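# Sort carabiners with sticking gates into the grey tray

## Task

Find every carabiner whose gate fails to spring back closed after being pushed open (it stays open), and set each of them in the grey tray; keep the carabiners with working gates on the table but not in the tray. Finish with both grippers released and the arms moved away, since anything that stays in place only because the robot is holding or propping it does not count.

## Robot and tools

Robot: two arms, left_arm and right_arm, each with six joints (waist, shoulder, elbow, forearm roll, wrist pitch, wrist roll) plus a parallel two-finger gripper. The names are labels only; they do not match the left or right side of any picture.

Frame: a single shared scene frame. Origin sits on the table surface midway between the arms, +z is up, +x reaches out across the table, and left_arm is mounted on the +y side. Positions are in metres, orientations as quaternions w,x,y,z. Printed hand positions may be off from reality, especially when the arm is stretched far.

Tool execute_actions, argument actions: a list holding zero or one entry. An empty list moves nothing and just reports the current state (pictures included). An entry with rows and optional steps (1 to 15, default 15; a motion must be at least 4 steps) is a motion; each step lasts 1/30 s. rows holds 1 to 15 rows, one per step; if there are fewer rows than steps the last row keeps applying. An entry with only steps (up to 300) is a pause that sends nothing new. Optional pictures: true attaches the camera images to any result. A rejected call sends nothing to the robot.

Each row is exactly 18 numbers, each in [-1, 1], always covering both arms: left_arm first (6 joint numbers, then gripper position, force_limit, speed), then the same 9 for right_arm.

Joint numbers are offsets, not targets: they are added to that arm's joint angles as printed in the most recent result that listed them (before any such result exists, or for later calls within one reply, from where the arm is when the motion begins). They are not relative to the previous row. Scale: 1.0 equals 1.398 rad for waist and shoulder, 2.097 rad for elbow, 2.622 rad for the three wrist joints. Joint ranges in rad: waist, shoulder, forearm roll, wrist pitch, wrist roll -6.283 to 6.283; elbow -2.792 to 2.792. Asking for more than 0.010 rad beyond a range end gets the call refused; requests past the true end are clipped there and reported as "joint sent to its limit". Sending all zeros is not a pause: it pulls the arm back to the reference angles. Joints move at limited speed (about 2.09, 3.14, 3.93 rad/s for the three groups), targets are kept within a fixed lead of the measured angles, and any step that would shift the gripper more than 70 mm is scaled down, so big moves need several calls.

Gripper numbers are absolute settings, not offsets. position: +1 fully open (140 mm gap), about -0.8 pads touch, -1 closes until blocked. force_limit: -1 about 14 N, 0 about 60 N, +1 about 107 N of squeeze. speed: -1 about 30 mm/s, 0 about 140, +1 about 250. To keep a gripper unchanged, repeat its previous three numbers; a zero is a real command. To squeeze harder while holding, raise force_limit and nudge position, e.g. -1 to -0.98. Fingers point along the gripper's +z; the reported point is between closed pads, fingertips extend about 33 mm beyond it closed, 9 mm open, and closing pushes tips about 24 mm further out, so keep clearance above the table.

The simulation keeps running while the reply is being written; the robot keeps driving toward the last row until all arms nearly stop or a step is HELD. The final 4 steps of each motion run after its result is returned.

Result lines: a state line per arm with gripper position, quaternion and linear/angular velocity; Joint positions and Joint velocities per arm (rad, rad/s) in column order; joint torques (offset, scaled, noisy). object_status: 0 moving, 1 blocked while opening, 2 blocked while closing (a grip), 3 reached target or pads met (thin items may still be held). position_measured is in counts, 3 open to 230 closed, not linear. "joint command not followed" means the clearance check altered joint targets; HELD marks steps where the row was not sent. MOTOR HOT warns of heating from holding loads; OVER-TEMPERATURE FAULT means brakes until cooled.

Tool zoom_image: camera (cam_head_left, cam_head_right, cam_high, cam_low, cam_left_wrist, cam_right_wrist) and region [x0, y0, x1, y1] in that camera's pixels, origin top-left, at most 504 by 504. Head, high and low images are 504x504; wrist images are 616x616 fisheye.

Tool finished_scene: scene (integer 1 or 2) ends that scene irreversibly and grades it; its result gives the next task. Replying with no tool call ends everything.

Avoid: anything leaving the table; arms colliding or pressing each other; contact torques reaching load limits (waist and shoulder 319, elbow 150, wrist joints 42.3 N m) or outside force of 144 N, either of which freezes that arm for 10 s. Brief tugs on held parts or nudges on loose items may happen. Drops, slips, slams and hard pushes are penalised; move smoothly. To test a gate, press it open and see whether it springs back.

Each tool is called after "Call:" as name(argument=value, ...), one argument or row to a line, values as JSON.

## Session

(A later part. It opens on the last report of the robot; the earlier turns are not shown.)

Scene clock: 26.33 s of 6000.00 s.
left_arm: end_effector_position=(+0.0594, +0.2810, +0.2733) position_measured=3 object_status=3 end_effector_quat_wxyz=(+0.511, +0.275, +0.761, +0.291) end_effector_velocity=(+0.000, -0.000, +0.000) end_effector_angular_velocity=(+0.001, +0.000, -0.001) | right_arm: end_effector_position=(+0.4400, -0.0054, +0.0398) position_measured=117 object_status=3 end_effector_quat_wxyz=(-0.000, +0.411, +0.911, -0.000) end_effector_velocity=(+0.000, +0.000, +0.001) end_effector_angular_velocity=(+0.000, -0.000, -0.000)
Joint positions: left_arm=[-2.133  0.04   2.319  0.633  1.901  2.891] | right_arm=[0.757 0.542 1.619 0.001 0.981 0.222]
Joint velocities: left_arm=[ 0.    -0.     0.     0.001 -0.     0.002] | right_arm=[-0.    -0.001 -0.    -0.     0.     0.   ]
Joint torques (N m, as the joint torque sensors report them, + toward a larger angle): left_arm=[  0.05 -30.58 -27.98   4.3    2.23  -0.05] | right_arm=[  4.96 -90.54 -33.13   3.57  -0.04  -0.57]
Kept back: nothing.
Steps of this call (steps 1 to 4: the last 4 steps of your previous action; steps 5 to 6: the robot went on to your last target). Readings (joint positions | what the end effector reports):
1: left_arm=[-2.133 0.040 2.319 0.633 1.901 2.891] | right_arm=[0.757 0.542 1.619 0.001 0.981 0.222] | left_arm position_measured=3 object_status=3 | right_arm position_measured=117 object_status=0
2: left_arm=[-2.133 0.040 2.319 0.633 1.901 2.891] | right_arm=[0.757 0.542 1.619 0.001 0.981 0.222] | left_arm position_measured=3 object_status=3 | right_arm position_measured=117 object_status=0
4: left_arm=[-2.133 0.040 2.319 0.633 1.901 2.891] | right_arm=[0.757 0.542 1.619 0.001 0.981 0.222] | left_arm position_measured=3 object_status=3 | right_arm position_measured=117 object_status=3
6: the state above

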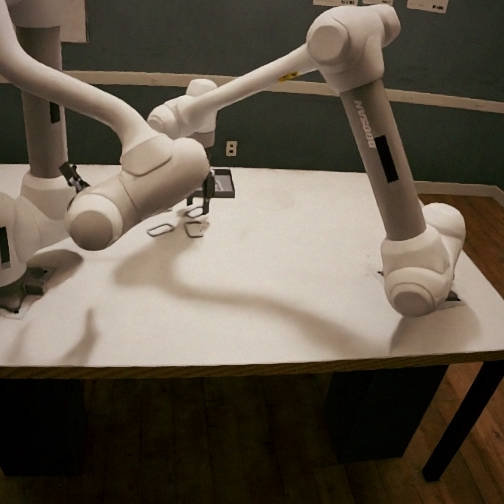

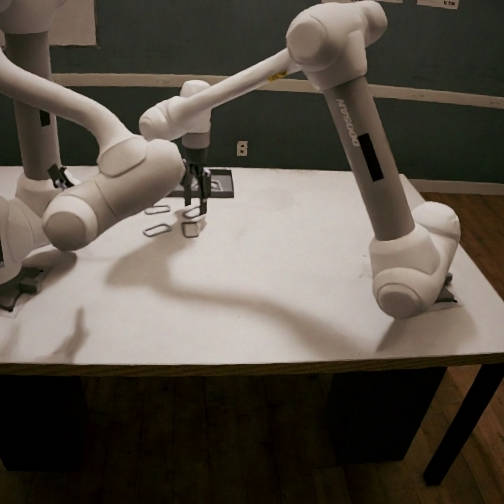

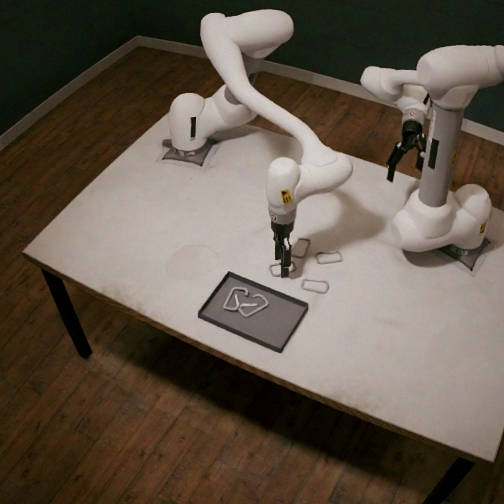

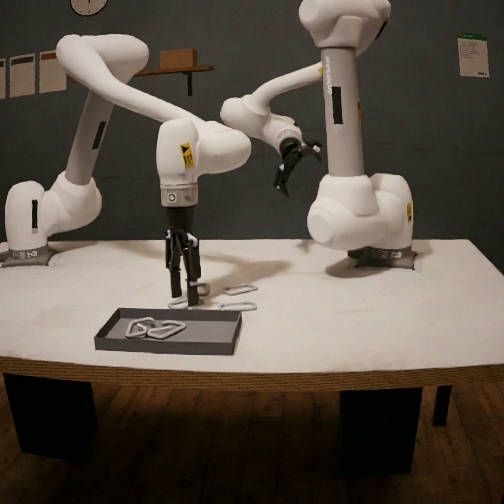

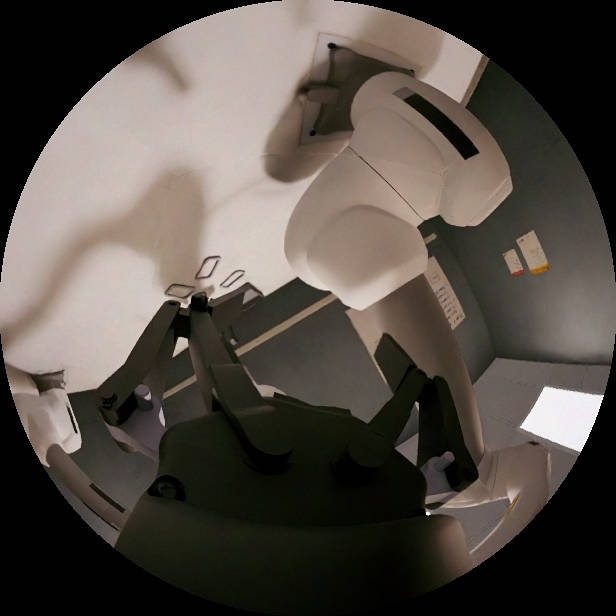

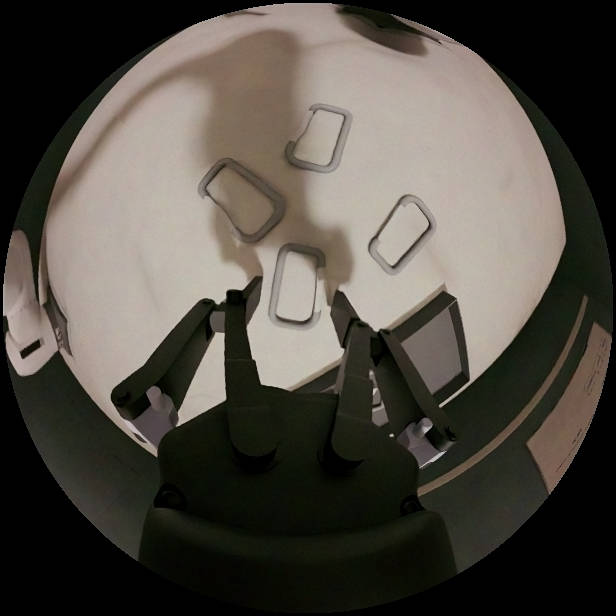

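Call:
execute_actions(
  actions=[
    {"rows":[[0,0,0,0,0,0,1,0,0,0,-0.035,-0.007,0,0.025,0,0.1,-0.3,0]],"steps":8},
  ],
)

Call:
execute_actions(
  actions=[
    {"rows":[[0,0,0,0,0,0,1,0,0,0.040,0.118,-0.141,0,0.046,0.231,0.1,-0.3,0]],"steps":15},
  ],
)

Call:
execute_actions(
  actions=[
    {"steps":12},
  ],
  pictures=true,
)

Call:
zoom_image(
  camera="cam_right_wrist",
  region=[200, 180, 420, 400],
)

Scene clock: 26.97 s of 6000.00 s.
left_arm: end_effector_position=(+0.0594, +0.2810, +0.2733) position_measured=3 object_status=3 end_effector_quat_wxyz=(+0.511, +0.275, +0.761, +0.291) end_effector_velocity=(+0.000, +0.000, -0.000) end_effector_angular_velocity=(+0.002, +0.001, +0.000) | right_arm: end_effector_position=(+0.4376, -0.0087, +0.0646) position_measured=117 object_status=3 end_effector_quat_wxyz=(-0.000, +0.411, +0.911, -0.001) end_effector_velocity=(-0.021, -0.028, +0.353) end_effector_angular_velocity=(+0.044, -0.032, +0.001)
Joint positions: left_arm=[-2.133  0.04   2.319  0.633  1.901  2.891] | right_arm=[0.757 0.515 1.611 0.001 1.017 0.222]
Joint velocities: left_arm=[ 0.    -0.    -0.    -0.001 -0.     0.002] | right_arm=[ 0.    -0.374 -0.129 -0.     0.449 -0.001]
Joint torques (N m, as the joint torque sensors report them, + toward a larger angle): left_arm=[  0.08 -31.34 -27.6    4.42   2.22  -0.02] | right_arm=[  3.37 -77.56 -29.59   3.57  -0.01  -0.36]
Steps of this call (steps 1 to 15: the robot went on to your last target; steps 16 to 19: the first 4 steps of this action). Readings (joint positions | what the end effector reports):
16: left_arm=[-2.133 0.040 2.319 0.633 1.901 2.891] | right_arm=[0.757 0.542 1.619 0.001 0.981 0.222] | left_arm position_measured=3 object_status=3 | right_arm position_measured=117 object_status=3
17: left_arm=[-2.133 0.040 2.319 0.633 1.901 2.891] | right_arm=[0.757 0.539 1.618 0.001 0.986 0.222] | left_arm position_measured=3 object_status=3 | right_arm position_measured=117 object_status=3
19: the state above

Scene clock: 27.47 s of 6000.00 s.
left_arm: end_effector_position=(+0.0594, +0.2810, +0.2733) position_measured=3 object_status=3 end_effector_quat_wxyz=(+0.511, +0.275, +0.761, +0.291) end_effector_velocity=(+0.000, +0.000, -0.000) end_effector_angular_velocity=(-0.000, -0.000, +0.001) | right_arm: end_effector_position=(+0.4592, +0.0846, +0.0918) position_measured=117 object_status=3 end_effector_quat_wxyz=(-0.000, +0.592, +0.806, +0.002) end_effector_velocity=(+0.056, +0.304, +0.009) end_effector_angular_velocity=(+0.024, -0.007, -1.342)
Joint positions: left_arm=[-2.133  0.04   2.319  0.633  1.901  2.891] | right_arm=[0.8   0.621 1.379 0.001 1.137 0.684]
Joint velocities: left_arm=[ 0.001  0.    -0.    -0.     0.    -0.   ] | right_arm=[ 0.139  0.413 -0.725 -0.     0.286  1.481]
Joint torques (N m, as the joint torque sensors report them, + toward a larger angle): left_arm=[ -0.18 -30.7  -27.92   4.41   2.27   0.07] | right_arm=[   2.32 -104.27  -34.31    3.7     0.31   -0.17]
Steps of this call (steps 1 to 4: the last 4 steps of your previous action; steps 5 to 15: the first 11 steps of this action, its rows measured from where the robot was after step 4). Readings (joint positions | what the end effector reports):
4: left_arm=[-2.133 0.040 2.319 0.633 1.901 2.891] | right_arm=[0.757 0.495 1.605 0.001 1.044 0.222] | left_arm position_measured=3 object_status=3 | right_arm position_measured=117 object_status=3
5: left_arm=[-2.133 0.040 2.319 0.633 1.901 2.891] | right_arm=[0.757 0.495 1.605 0.001 1.045 0.222] | left_arm position_measured=3 object_status=3 | right_arm position_measured=117 object_status=3
6: left_arm=[-2.133 0.040 2.319 0.633 1.901 2.891] | right_arm=[0.758 0.496 1.601 0.001 1.048 0.230] | left_arm position_measured=3 object_status=3 | right_arm position_measured=117 object_status=3
8: left_arm=[-2.133 0.040 2.319 0.633 1.901 2.891] | right_arm=[0.763 0.511 1.573 0.001 1.060 0.285] | left_arm position_measured=3 object_status=3 | right_arm position_measured=117 object_status=3
12: left_arm=[-2.133 0.040 2.319 0.633 1.901 2.891] | right_arm=[0.784 0.574 1.461 0.001 1.104 0.516] | left_arm position_measured=3 object_status=3 | right_arm position_measured=117 object_status=3
15: the state above

Scene clock: 27.87 s of 6000.00 s.
left_arm: end_effector_position=(+0.0594, +0.2810, +0.2733) position_measured=3 object_status=3 end_effector_quat_wxyz=(+0.511, +0.275, +0.761, +0.291) end_effector_velocity=(-0.001, +0.000, -0.000) end_effector_angular_velocity=(+0.002, +0.001, -0.002) | right_arm: end_effector_position=(+0.4640, +0.1135, +0.0928) position_measured=117 object_status=3 end_effector_quat_wxyz=(-0.001, +0.643, +0.766, +0.004) end_effector_velocity=(+0.000, +0.001, +0.000) end_effector_angular_velocity=(+0.000, -0.000, -0.002)
Joint positions: left_arm=[-2.133  0.04   2.319  0.633  1.901  2.891] | right_arm=[0.813 0.66  1.31  0.001 1.165 0.828]
Joint velocities: left_arm=[-0.002  0.     0.    -0.001 -0.     0.001] | right_arm=[ 0.     0.    -0.001  0.     0.     0.002]
Joint torques (N m, as the joint torque sensors report them, + toward a larger angle): left_arm=[ -0.65 -31.35 -27.85   4.44   2.31   0.05] | right_arm=[   4.73 -102.14  -36.82    4.15   -0.28   -0.58]
Kept back: nothing.
Steps of this call (steps 1 to 4: the last 4 steps of your previous action; steps 5 to 12: the robot went on to your last target). Readings (joint positions | what the end effector reports):
1: left_arm=[-2.133 0.040 2.319 0.633 1.901 2.891] | right_arm=[0.804 0.633 1.357 0.001 1.146 0.730] | left_arm position_measured=3 object_status=3 | right_arm position_measured=117 object_status=3
2: left_arm=[-2.133 0.040 2.319 0.633 1.901 2.891] | right_arm=[0.807 0.644 1.338 0.001 1.153 0.768] | left_arm position_measured=3 object_status=3 | right_arm position_measured=117 object_status=3
4: left_arm=[-2.133 0.040 2.319 0.633 1.901 2.891] | right_arm=[0.812 0.656 1.316 0.001 1.162 0.813] | left_arm position_measured=3 object_status=3 | right_arm position_measured=117 object_status=3
8: left_arm=[-2.133 0.040 2.319 0.633 1.901 2.891] | right_arm=[0.813 0.660 1.310 0.001 1.164 0.827] | left_arm position_measured=3 object_status=3 | right_arm position_measured=117 object_status=3
12: the state above

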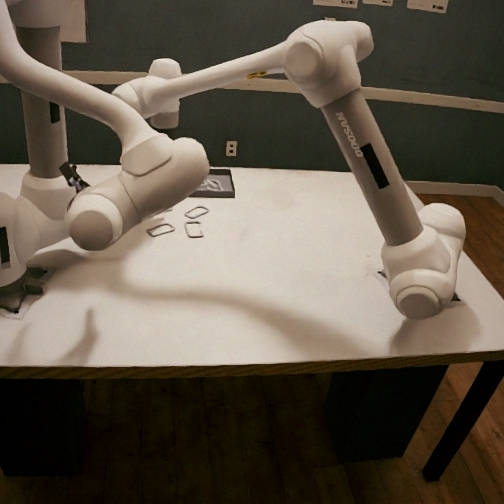

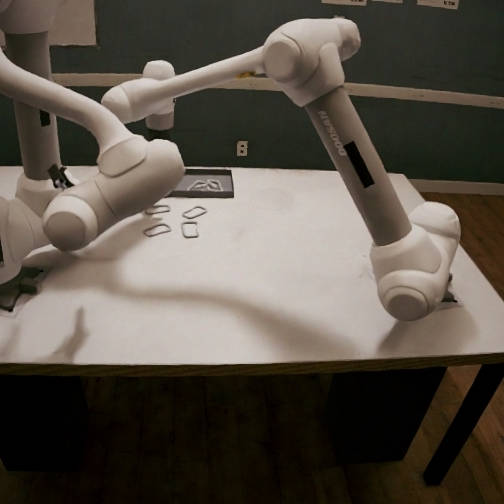

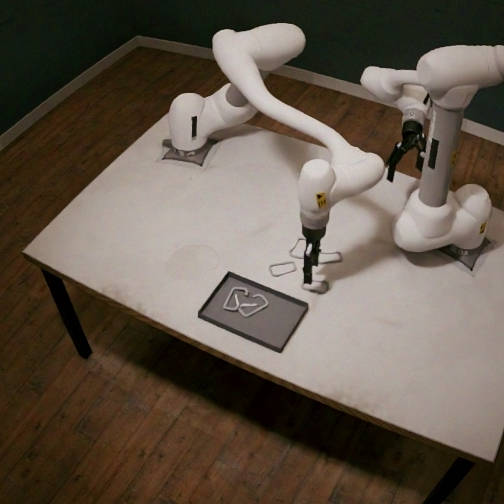

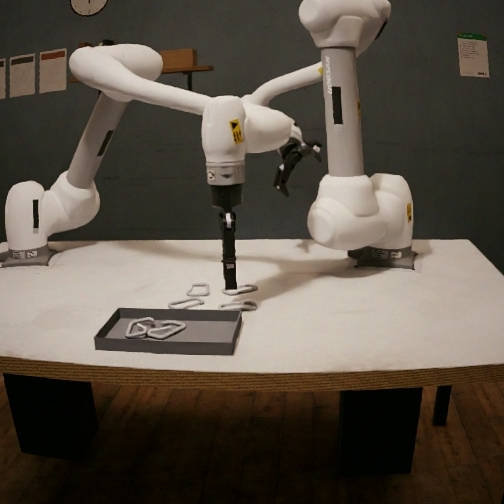

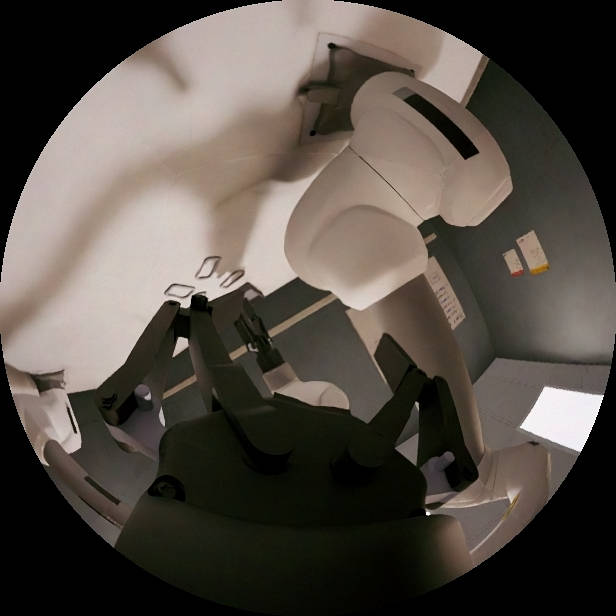

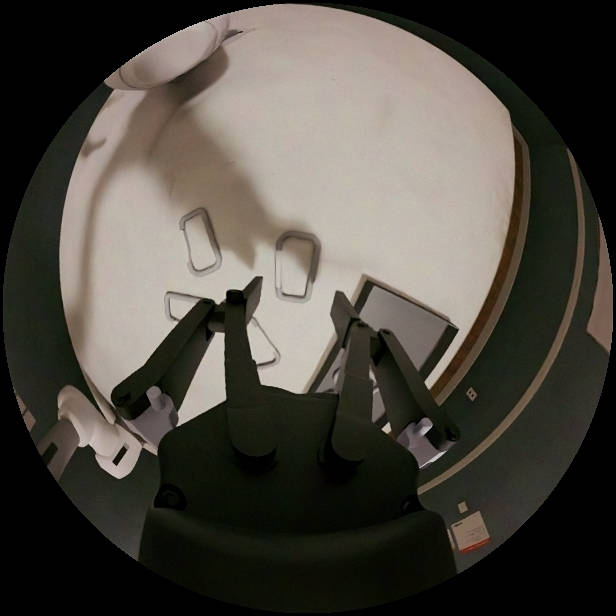

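Region (200, 180, 420, 400) of cam_right_wrist's 616x616 image, scaled by 2.291, with more detail than that image has.

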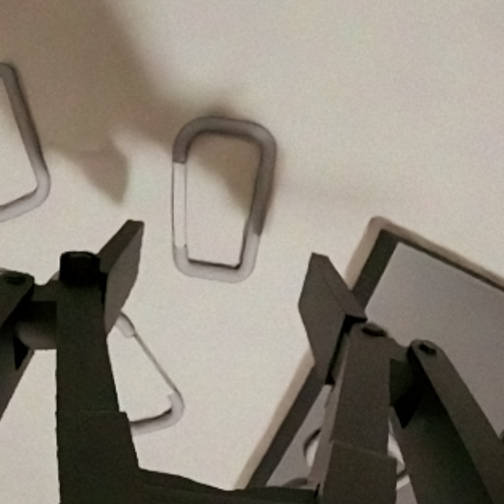

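Call:
execute_actions(
  actions=[],
)

Scene clock: 28.60 s of 6000.00 s.
left_arm: end_effector_position=(+0.0594, +0.2810, +0.2733) position_measured=3 object_status=3 end_effector_quat_wxyz=(+0.511, +0.275, +0.761, +0.291) end_effector_velocity=(-0.000, -0.000, -0.000) end_effector_angular_velocity=(+0.002, -0.000, -0.001) | right_arm: end_effector_position=(+0.4640, +0.1135, +0.0928) position_measured=117 object_status=3 end_effector_quat_wxyz=(-0.001, +0.643, +0.766, +0.004) end_effector_velocity=(-0.000, -0.000, +0.000) end_effector_angular_velocity=(+0.000, +0.001, -0.001)
Joint positions: left_arm=[-2.133  0.04   2.319  0.633  1.901  2.891] | right_arm=[0.813 0.66  1.309 0.001 1.165 0.828]
Joint velocities: left_arm=[-0.     0.001 -0.     0.    -0.     0.002] | right_arm=[-0.    -0.     0.     0.001  0.     0.001]
Joint torques (N m, as the joint torque sensors report them, + toward a larger angle): left_arm=[ -1.16 -31.41 -27.97   4.33   2.25   0.03] | right_arm=[   3.08 -104.77  -37.77    4.34   -0.29   -0.03]
Kept back: nothing.
Steps of this call (steps 1 to 22: the robot went on to your last target). Readings (joint positions | what the end effector reports):
1: left_arm=[-2.133 0.040 2.319 0.633 1.901 2.891] | right_arm=[0.813 0.660 1.310 0.001 1.165 0.828] | left_arm position_measured=3 object_status=3 | right_arm position_measured=117 object_status=3
2: left_arm=[-2.133 0.040 2.319 0.633 1.901 2.891] | right_arm=[0.813 0.660 1.310 0.001 1.165 0.828] | left_arm position_measured=3 object_status=3 | right_arm position_measured=117 object_status=3
4: left_arm=[-2.133 0.040 2.319 0.633 1.901 2.891] | right_arm=[0.813 0.660 1.309 0.001 1.165 0.828] | left_arm position_measured=3 object_status=3 | right_arm position_measured=117 object_status=3
8: left_arm=[-2.133 0.040 2.319 0.633 1.901 2.891] | right_arm=[0.813 0.660 1.309 0.001 1.165 0.828] | left_arm position_measured=3 object_status=3 | right_arm position_measured=117 object_status=3
22: the state above

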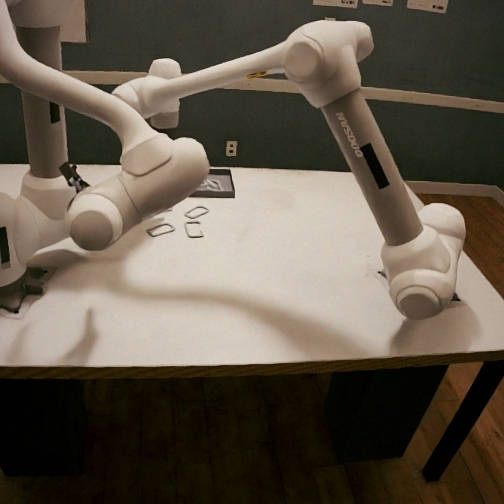

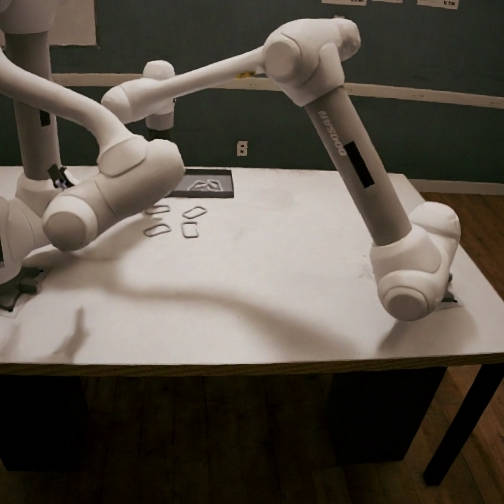

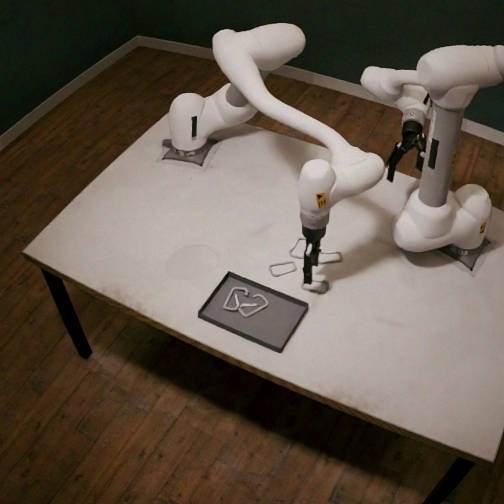

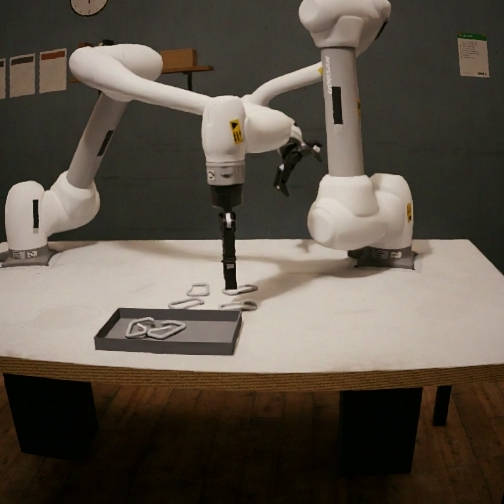

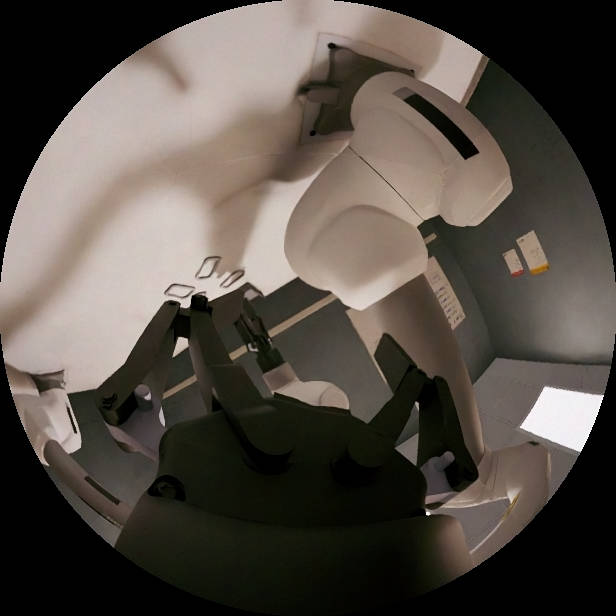

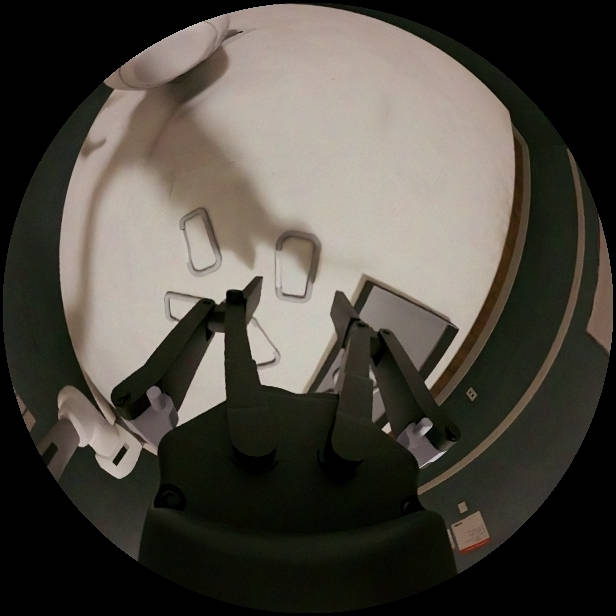

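Call:
execute_actions(
  actions=[
    {"rows":[[0,0,0,0,0,0,1,0,0,0.0140,0.0094,-0.0117,0,0.0070,-0.0115,0.1,-0.3,0.2]],"steps":12},
  ],
  pictures=true,
)

Call:
zoom_image(
  camera="cam_right_wrist",
  region=[200,180,420,400],
)

Scene clock: 29.13 s of 6000.00 s.
left_arm: end_effector_position=(+0.0594, +0.2810, +0.2733) position_measured=3 object_status=3 end_effector_quat_wxyz=(+0.511, +0.275, +0.761, +0.291) end_effector_velocity=(-0.000, +0.000, +0.000) end_effector_angular_velocity=(-0.002, +0.000, -0.000) | right_arm: end_effector_position=(+0.4526, +0.1273, +0.0936) position_measured=117 object_status=3 end_effector_quat_wxyz=(-0.000, +0.625, +0.781, +0.000) end_effector_velocity=(-0.006, +0.008, +0.000) end_effector_angular_velocity=(-0.004, +0.002, +0.030)
Joint positions: left_arm=[-2.133  0.04   2.319  0.633  1.901  2.891] | right_arm=[0.832 0.673 1.286 0.001 1.182 0.799]
Joint velocities: left_arm=[-0.    -0.001  0.     0.    -0.    -0.001] | right_arm=[ 0.01   0.008 -0.015 -0.     0.011 -0.02 ]
Joint torques (N m, as the joint torque sensors report them, + toward a larger angle): left_arm=[ -0.64 -31.32 -27.76   4.42   2.29   0.13] | right_arm=[   2.66 -103.62  -36.64    4.12   -0.08   -0.55]
Steps of this call (steps 1 to 8: the robot went on to your last target; steps 9 to 16: the first 8 steps of this action). Readings (joint positions | what the end effector reports):
9: left_arm=[-2.133 0.040 2.319 0.633 1.901 2.891] | right_arm=[0.813 0.660 1.309 0.001 1.165 0.828] | left_arm position_measured=3 object_status=3 | right_arm position_measured=117 object_status=3
10: left_arm=[-2.133 0.040 2.319 0.633 1.901 2.891] | right_arm=[0.816 0.662 1.305 0.001 1.168 0.824] | left_arm position_measured=3 object_status=3 | right_arm position_measured=117 object_status=3
12: left_arm=[-2.133 0.040 2.319 0.633 1.901 2.891] | right_arm=[0.826 0.669 1.293 0.001 1.177 0.808] | left_arm position_measured=3 object_status=3 | right_arm position_measured=117 object_status=3
16: the state above

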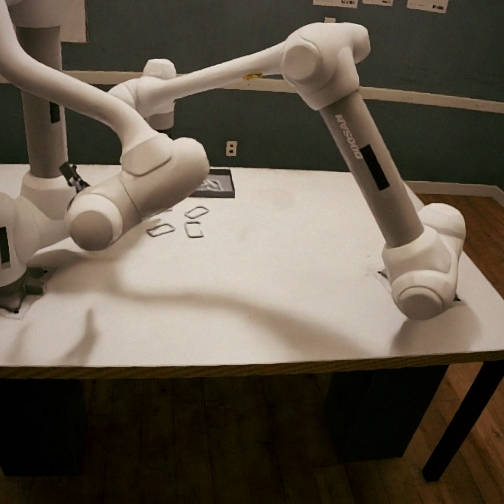

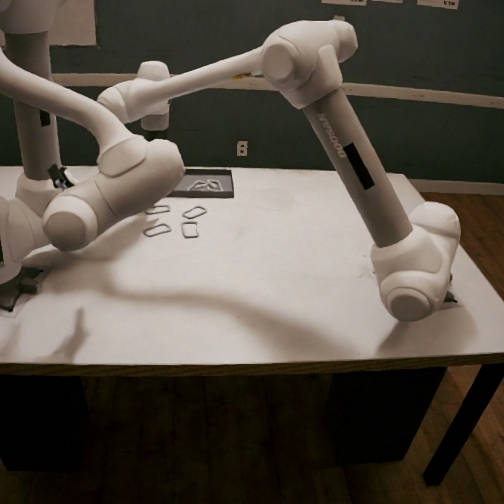

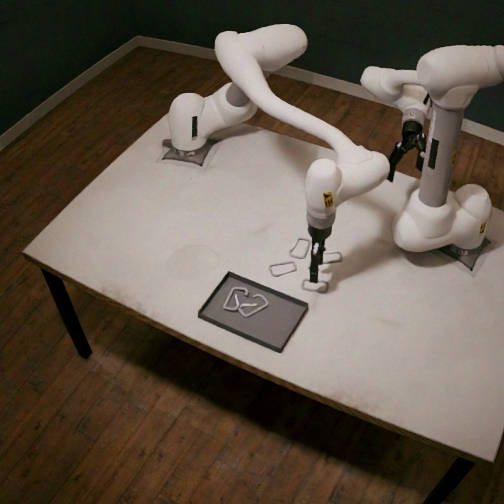

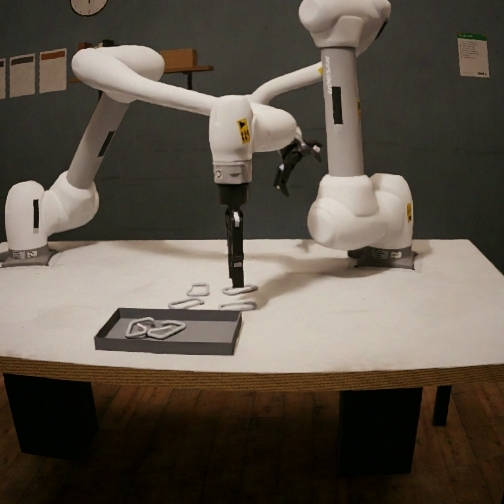

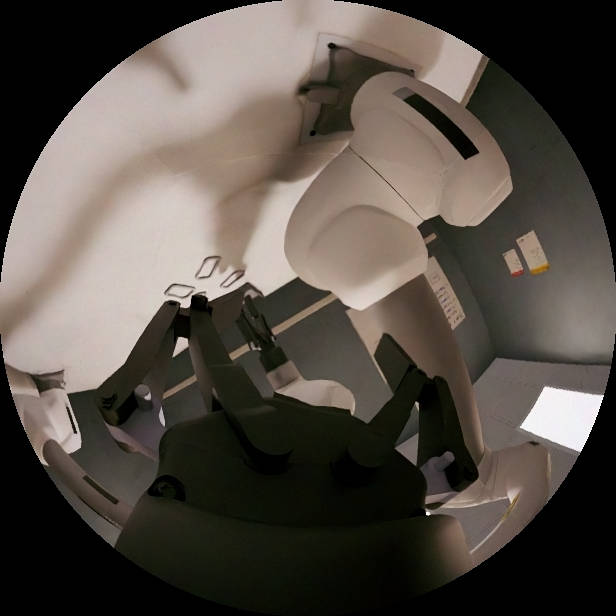

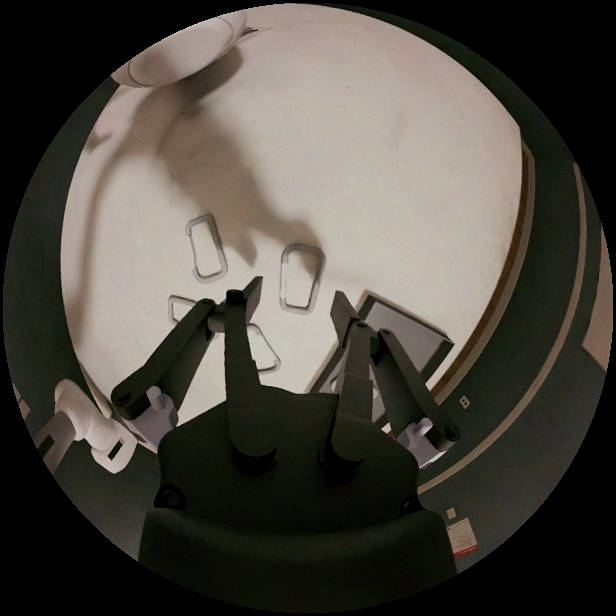

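Region (200, 180, 420, 400) of cam_right_wrist's 616x616 image, scaled by 2.291, with more detail than that image has.

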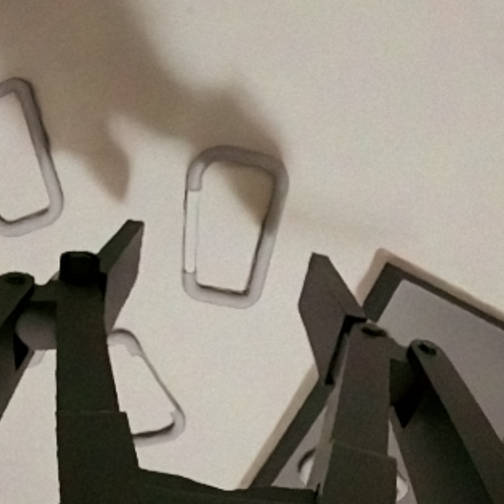

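Call:
execute_actions(
  actions=[
    {"rows":[[0,0,0,0,0,0,1,0,0,0.0004,0.0274,0.0188,0,-0.0294,0,0.1,-0.3,0.2]],"steps":15},
  ],
)

Call:
execute_actions(
  actions=[
    {"steps":4},
  ],
  pictures=true,
)

Call:
zoom_image(
  camera="cam_right_wrist",
  region=[200,180,420,400],
)

Scene clock: 29.70 s of 6000.00 s.
left_arm: end_effector_position=(+0.0594, +0.2810, +0.2733) position_measured=3 object_status=3 end_effector_quat_wxyz=(+0.511, +0.275, +0.761, +0.291) end_effector_velocity=(-0.000, +0.000, -0.000) end_effector_angular_velocity=(+0.002, +0.001, -0.001) | right_arm: end_effector_position=(+0.4522, +0.1278, +0.0395) position_measured=117 object_status=3 end_effector_quat_wxyz=(-0.000, +0.625, +0.781, +0.000) end_effector_velocity=(-0.001, -0.001, -0.007) end_effector_angular_velocity=(-0.000, +0.001, -0.002)
Joint positions: left_arm=[-2.133  0.04   2.319  0.633  1.901  2.891] | right_arm=[0.832 0.711 1.325 0.001 1.106 0.799]
Joint velocities: left_arm=[-0.001 -0.     0.    -0.001 -0.     0.001] | right_arm=[-0.     0.004  0.007  0.001 -0.011  0.001]
Joint torques (N m, as the joint torque sensors report them, + toward a larger angle): left_arm=[ -0.75 -30.81 -27.95   4.26   2.3    0.05] | right_arm=[   4.3  -108.56  -33.55    4.19   -0.35   -0.47]
Steps of this call (steps 1 to 4: the last 4 steps of your previous action; steps 5 to 6: the robot went on to your last target; steps 7 to 17: the first 11 steps of this action). Readings (joint positions | what the end effector reports):
7: left_arm=[-2.133 0.040 2.319 0.633 1.901 2.891] | right_arm=[0.832 0.673 1.285 0.001 1.183 0.798] | left_arm position_measured=3 object_status=3 | right_arm position_measured=117 object_status=3
8: left_arm=[-2.133 0.040 2.319 0.633 1.901 2.891] | right_arm=[0.832 0.676 1.288 0.001 1.177 0.798] | left_arm position_measured=3 object_status=3 | right_arm position_measured=117 object_status=3
10: left_arm=[-2.133 0.040 2.319 0.633 1.901 2.891] | right_arm=[0.832 0.695 1.309 0.001 1.138 0.798] | left_arm position_measured=3 object_status=3 | right_arm position_measured=117 object_status=3
14: left_arm=[-2.133 0.040 2.319 0.633 1.901 2.891] | right_arm=[0.832 0.710 1.324 0.001 1.108 0.799] | left_arm position_measured=3 object_status=3 | right_arm position_measured=117 object_status=3
17: the state above

Scene clock: 29.83 s of 6000.00 s.
left_arm: end_effector_position=(+0.0594, +0.2810, +0.2733) position_measured=3 object_status=3 end_effector_quat_wxyz=(+0.511, +0.275, +0.761, +0.291) end_effector_velocity=(+0.000, +0.000, +0.000) end_effector_angular_velocity=(-0.001, +0.002, +0.001) | right_arm: end_effector_position=(+0.4521, +0.1277, +0.0390) position_measured=117 object_status=3 end_effector_quat_wxyz=(-0.000, +0.625, +0.781, +0.000) end_effector_velocity=(-0.000, -0.000, -0.001) end_effector_angular_velocity=(-0.001, -0.000, +0.000)
Joint positions: left_arm=[-2.133  0.04   2.319  0.633  1.901  2.891] | right_arm=[0.832 0.711 1.325 0.001 1.105 0.799]
Joint velocities: left_arm=[ 0.001 -0.002 -0.    -0.    -0.     0.001] | right_arm=[ 0.     0.001  0.001 -0.    -0.002  0.   ]
Joint torques (N m, as the joint torque sensors report them, + toward a larger angle): left_arm=[ -0.72 -30.98 -27.78   4.3    2.26   0.07] | right_arm=[   3.36 -108.78  -36.16    4.01    0.16   -0.38]
Kept back: nothing.
Steps of this call (steps 1 to 4: the last 4 steps of your previous action). Readings (joint positions | what the end effector reports):
1: left_arm=[-2.133 0.040 2.319 0.633 1.901 2.891] | right_arm=[0.832 0.711 1.325 0.001 1.106 0.799] | left_arm position_measured=3 object_status=3 | right_arm position_measured=117 object_status=3
2: left_arm=[-2.133 0.040 2.319 0.633 1.901 2.891] | right_arm=[0.832 0.711 1.325 0.001 1.105 0.799] | left_arm position_measured=3 object_status=3 | right_arm position_measured=117 object_status=3
4: the state above

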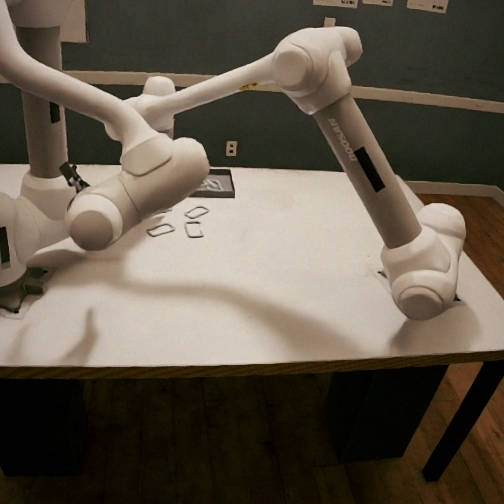

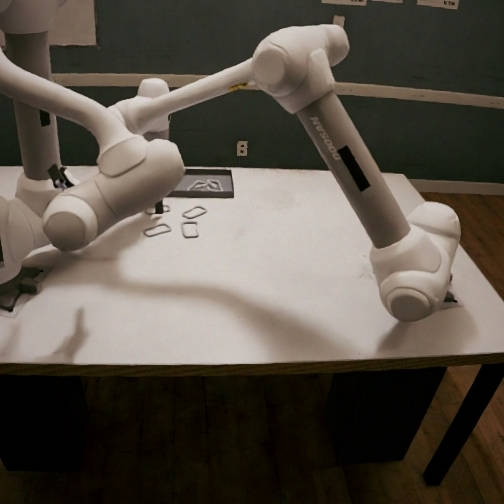

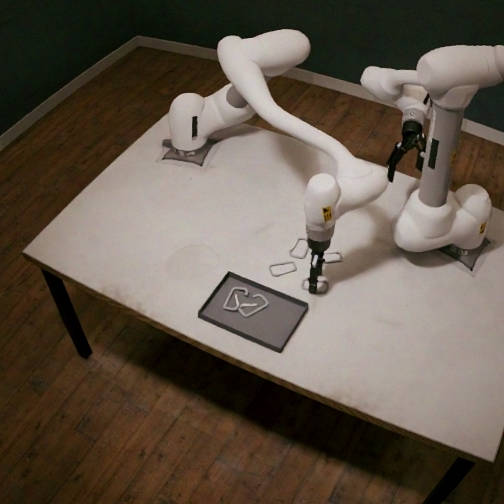

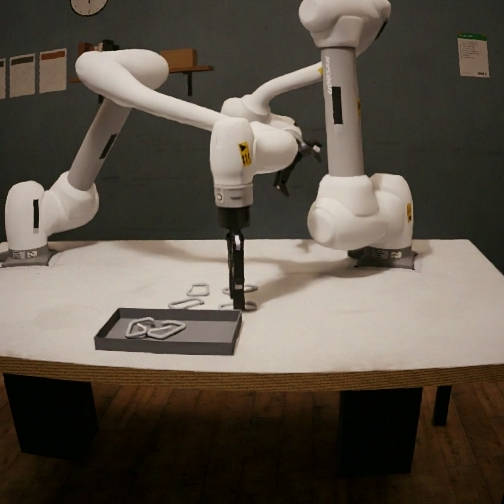

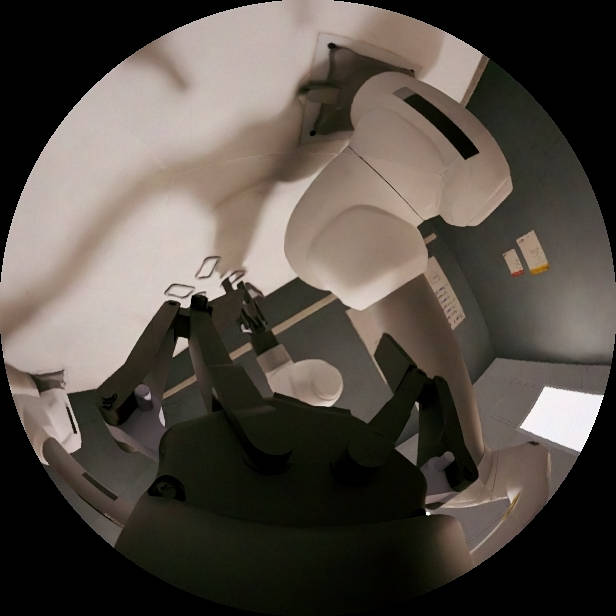

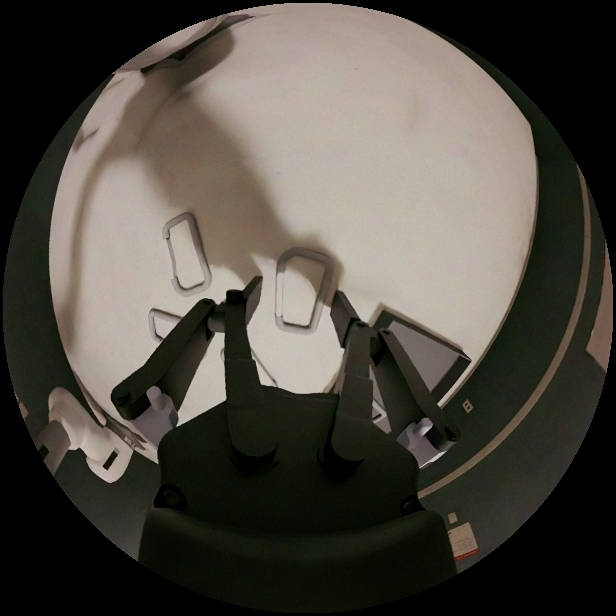

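Region (200, 180, 420, 400) of cam_right_wrist's 616x616 image, scaled by 2.291, with more detail than that image has.

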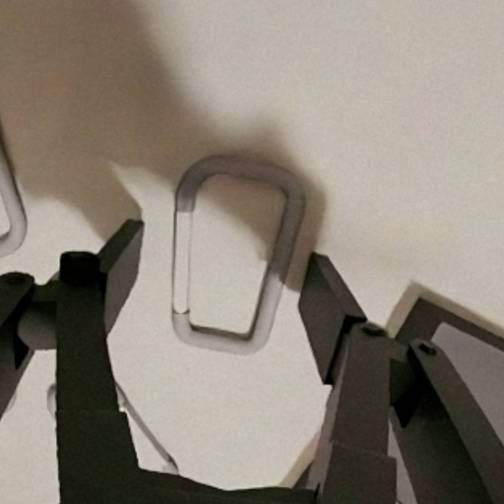

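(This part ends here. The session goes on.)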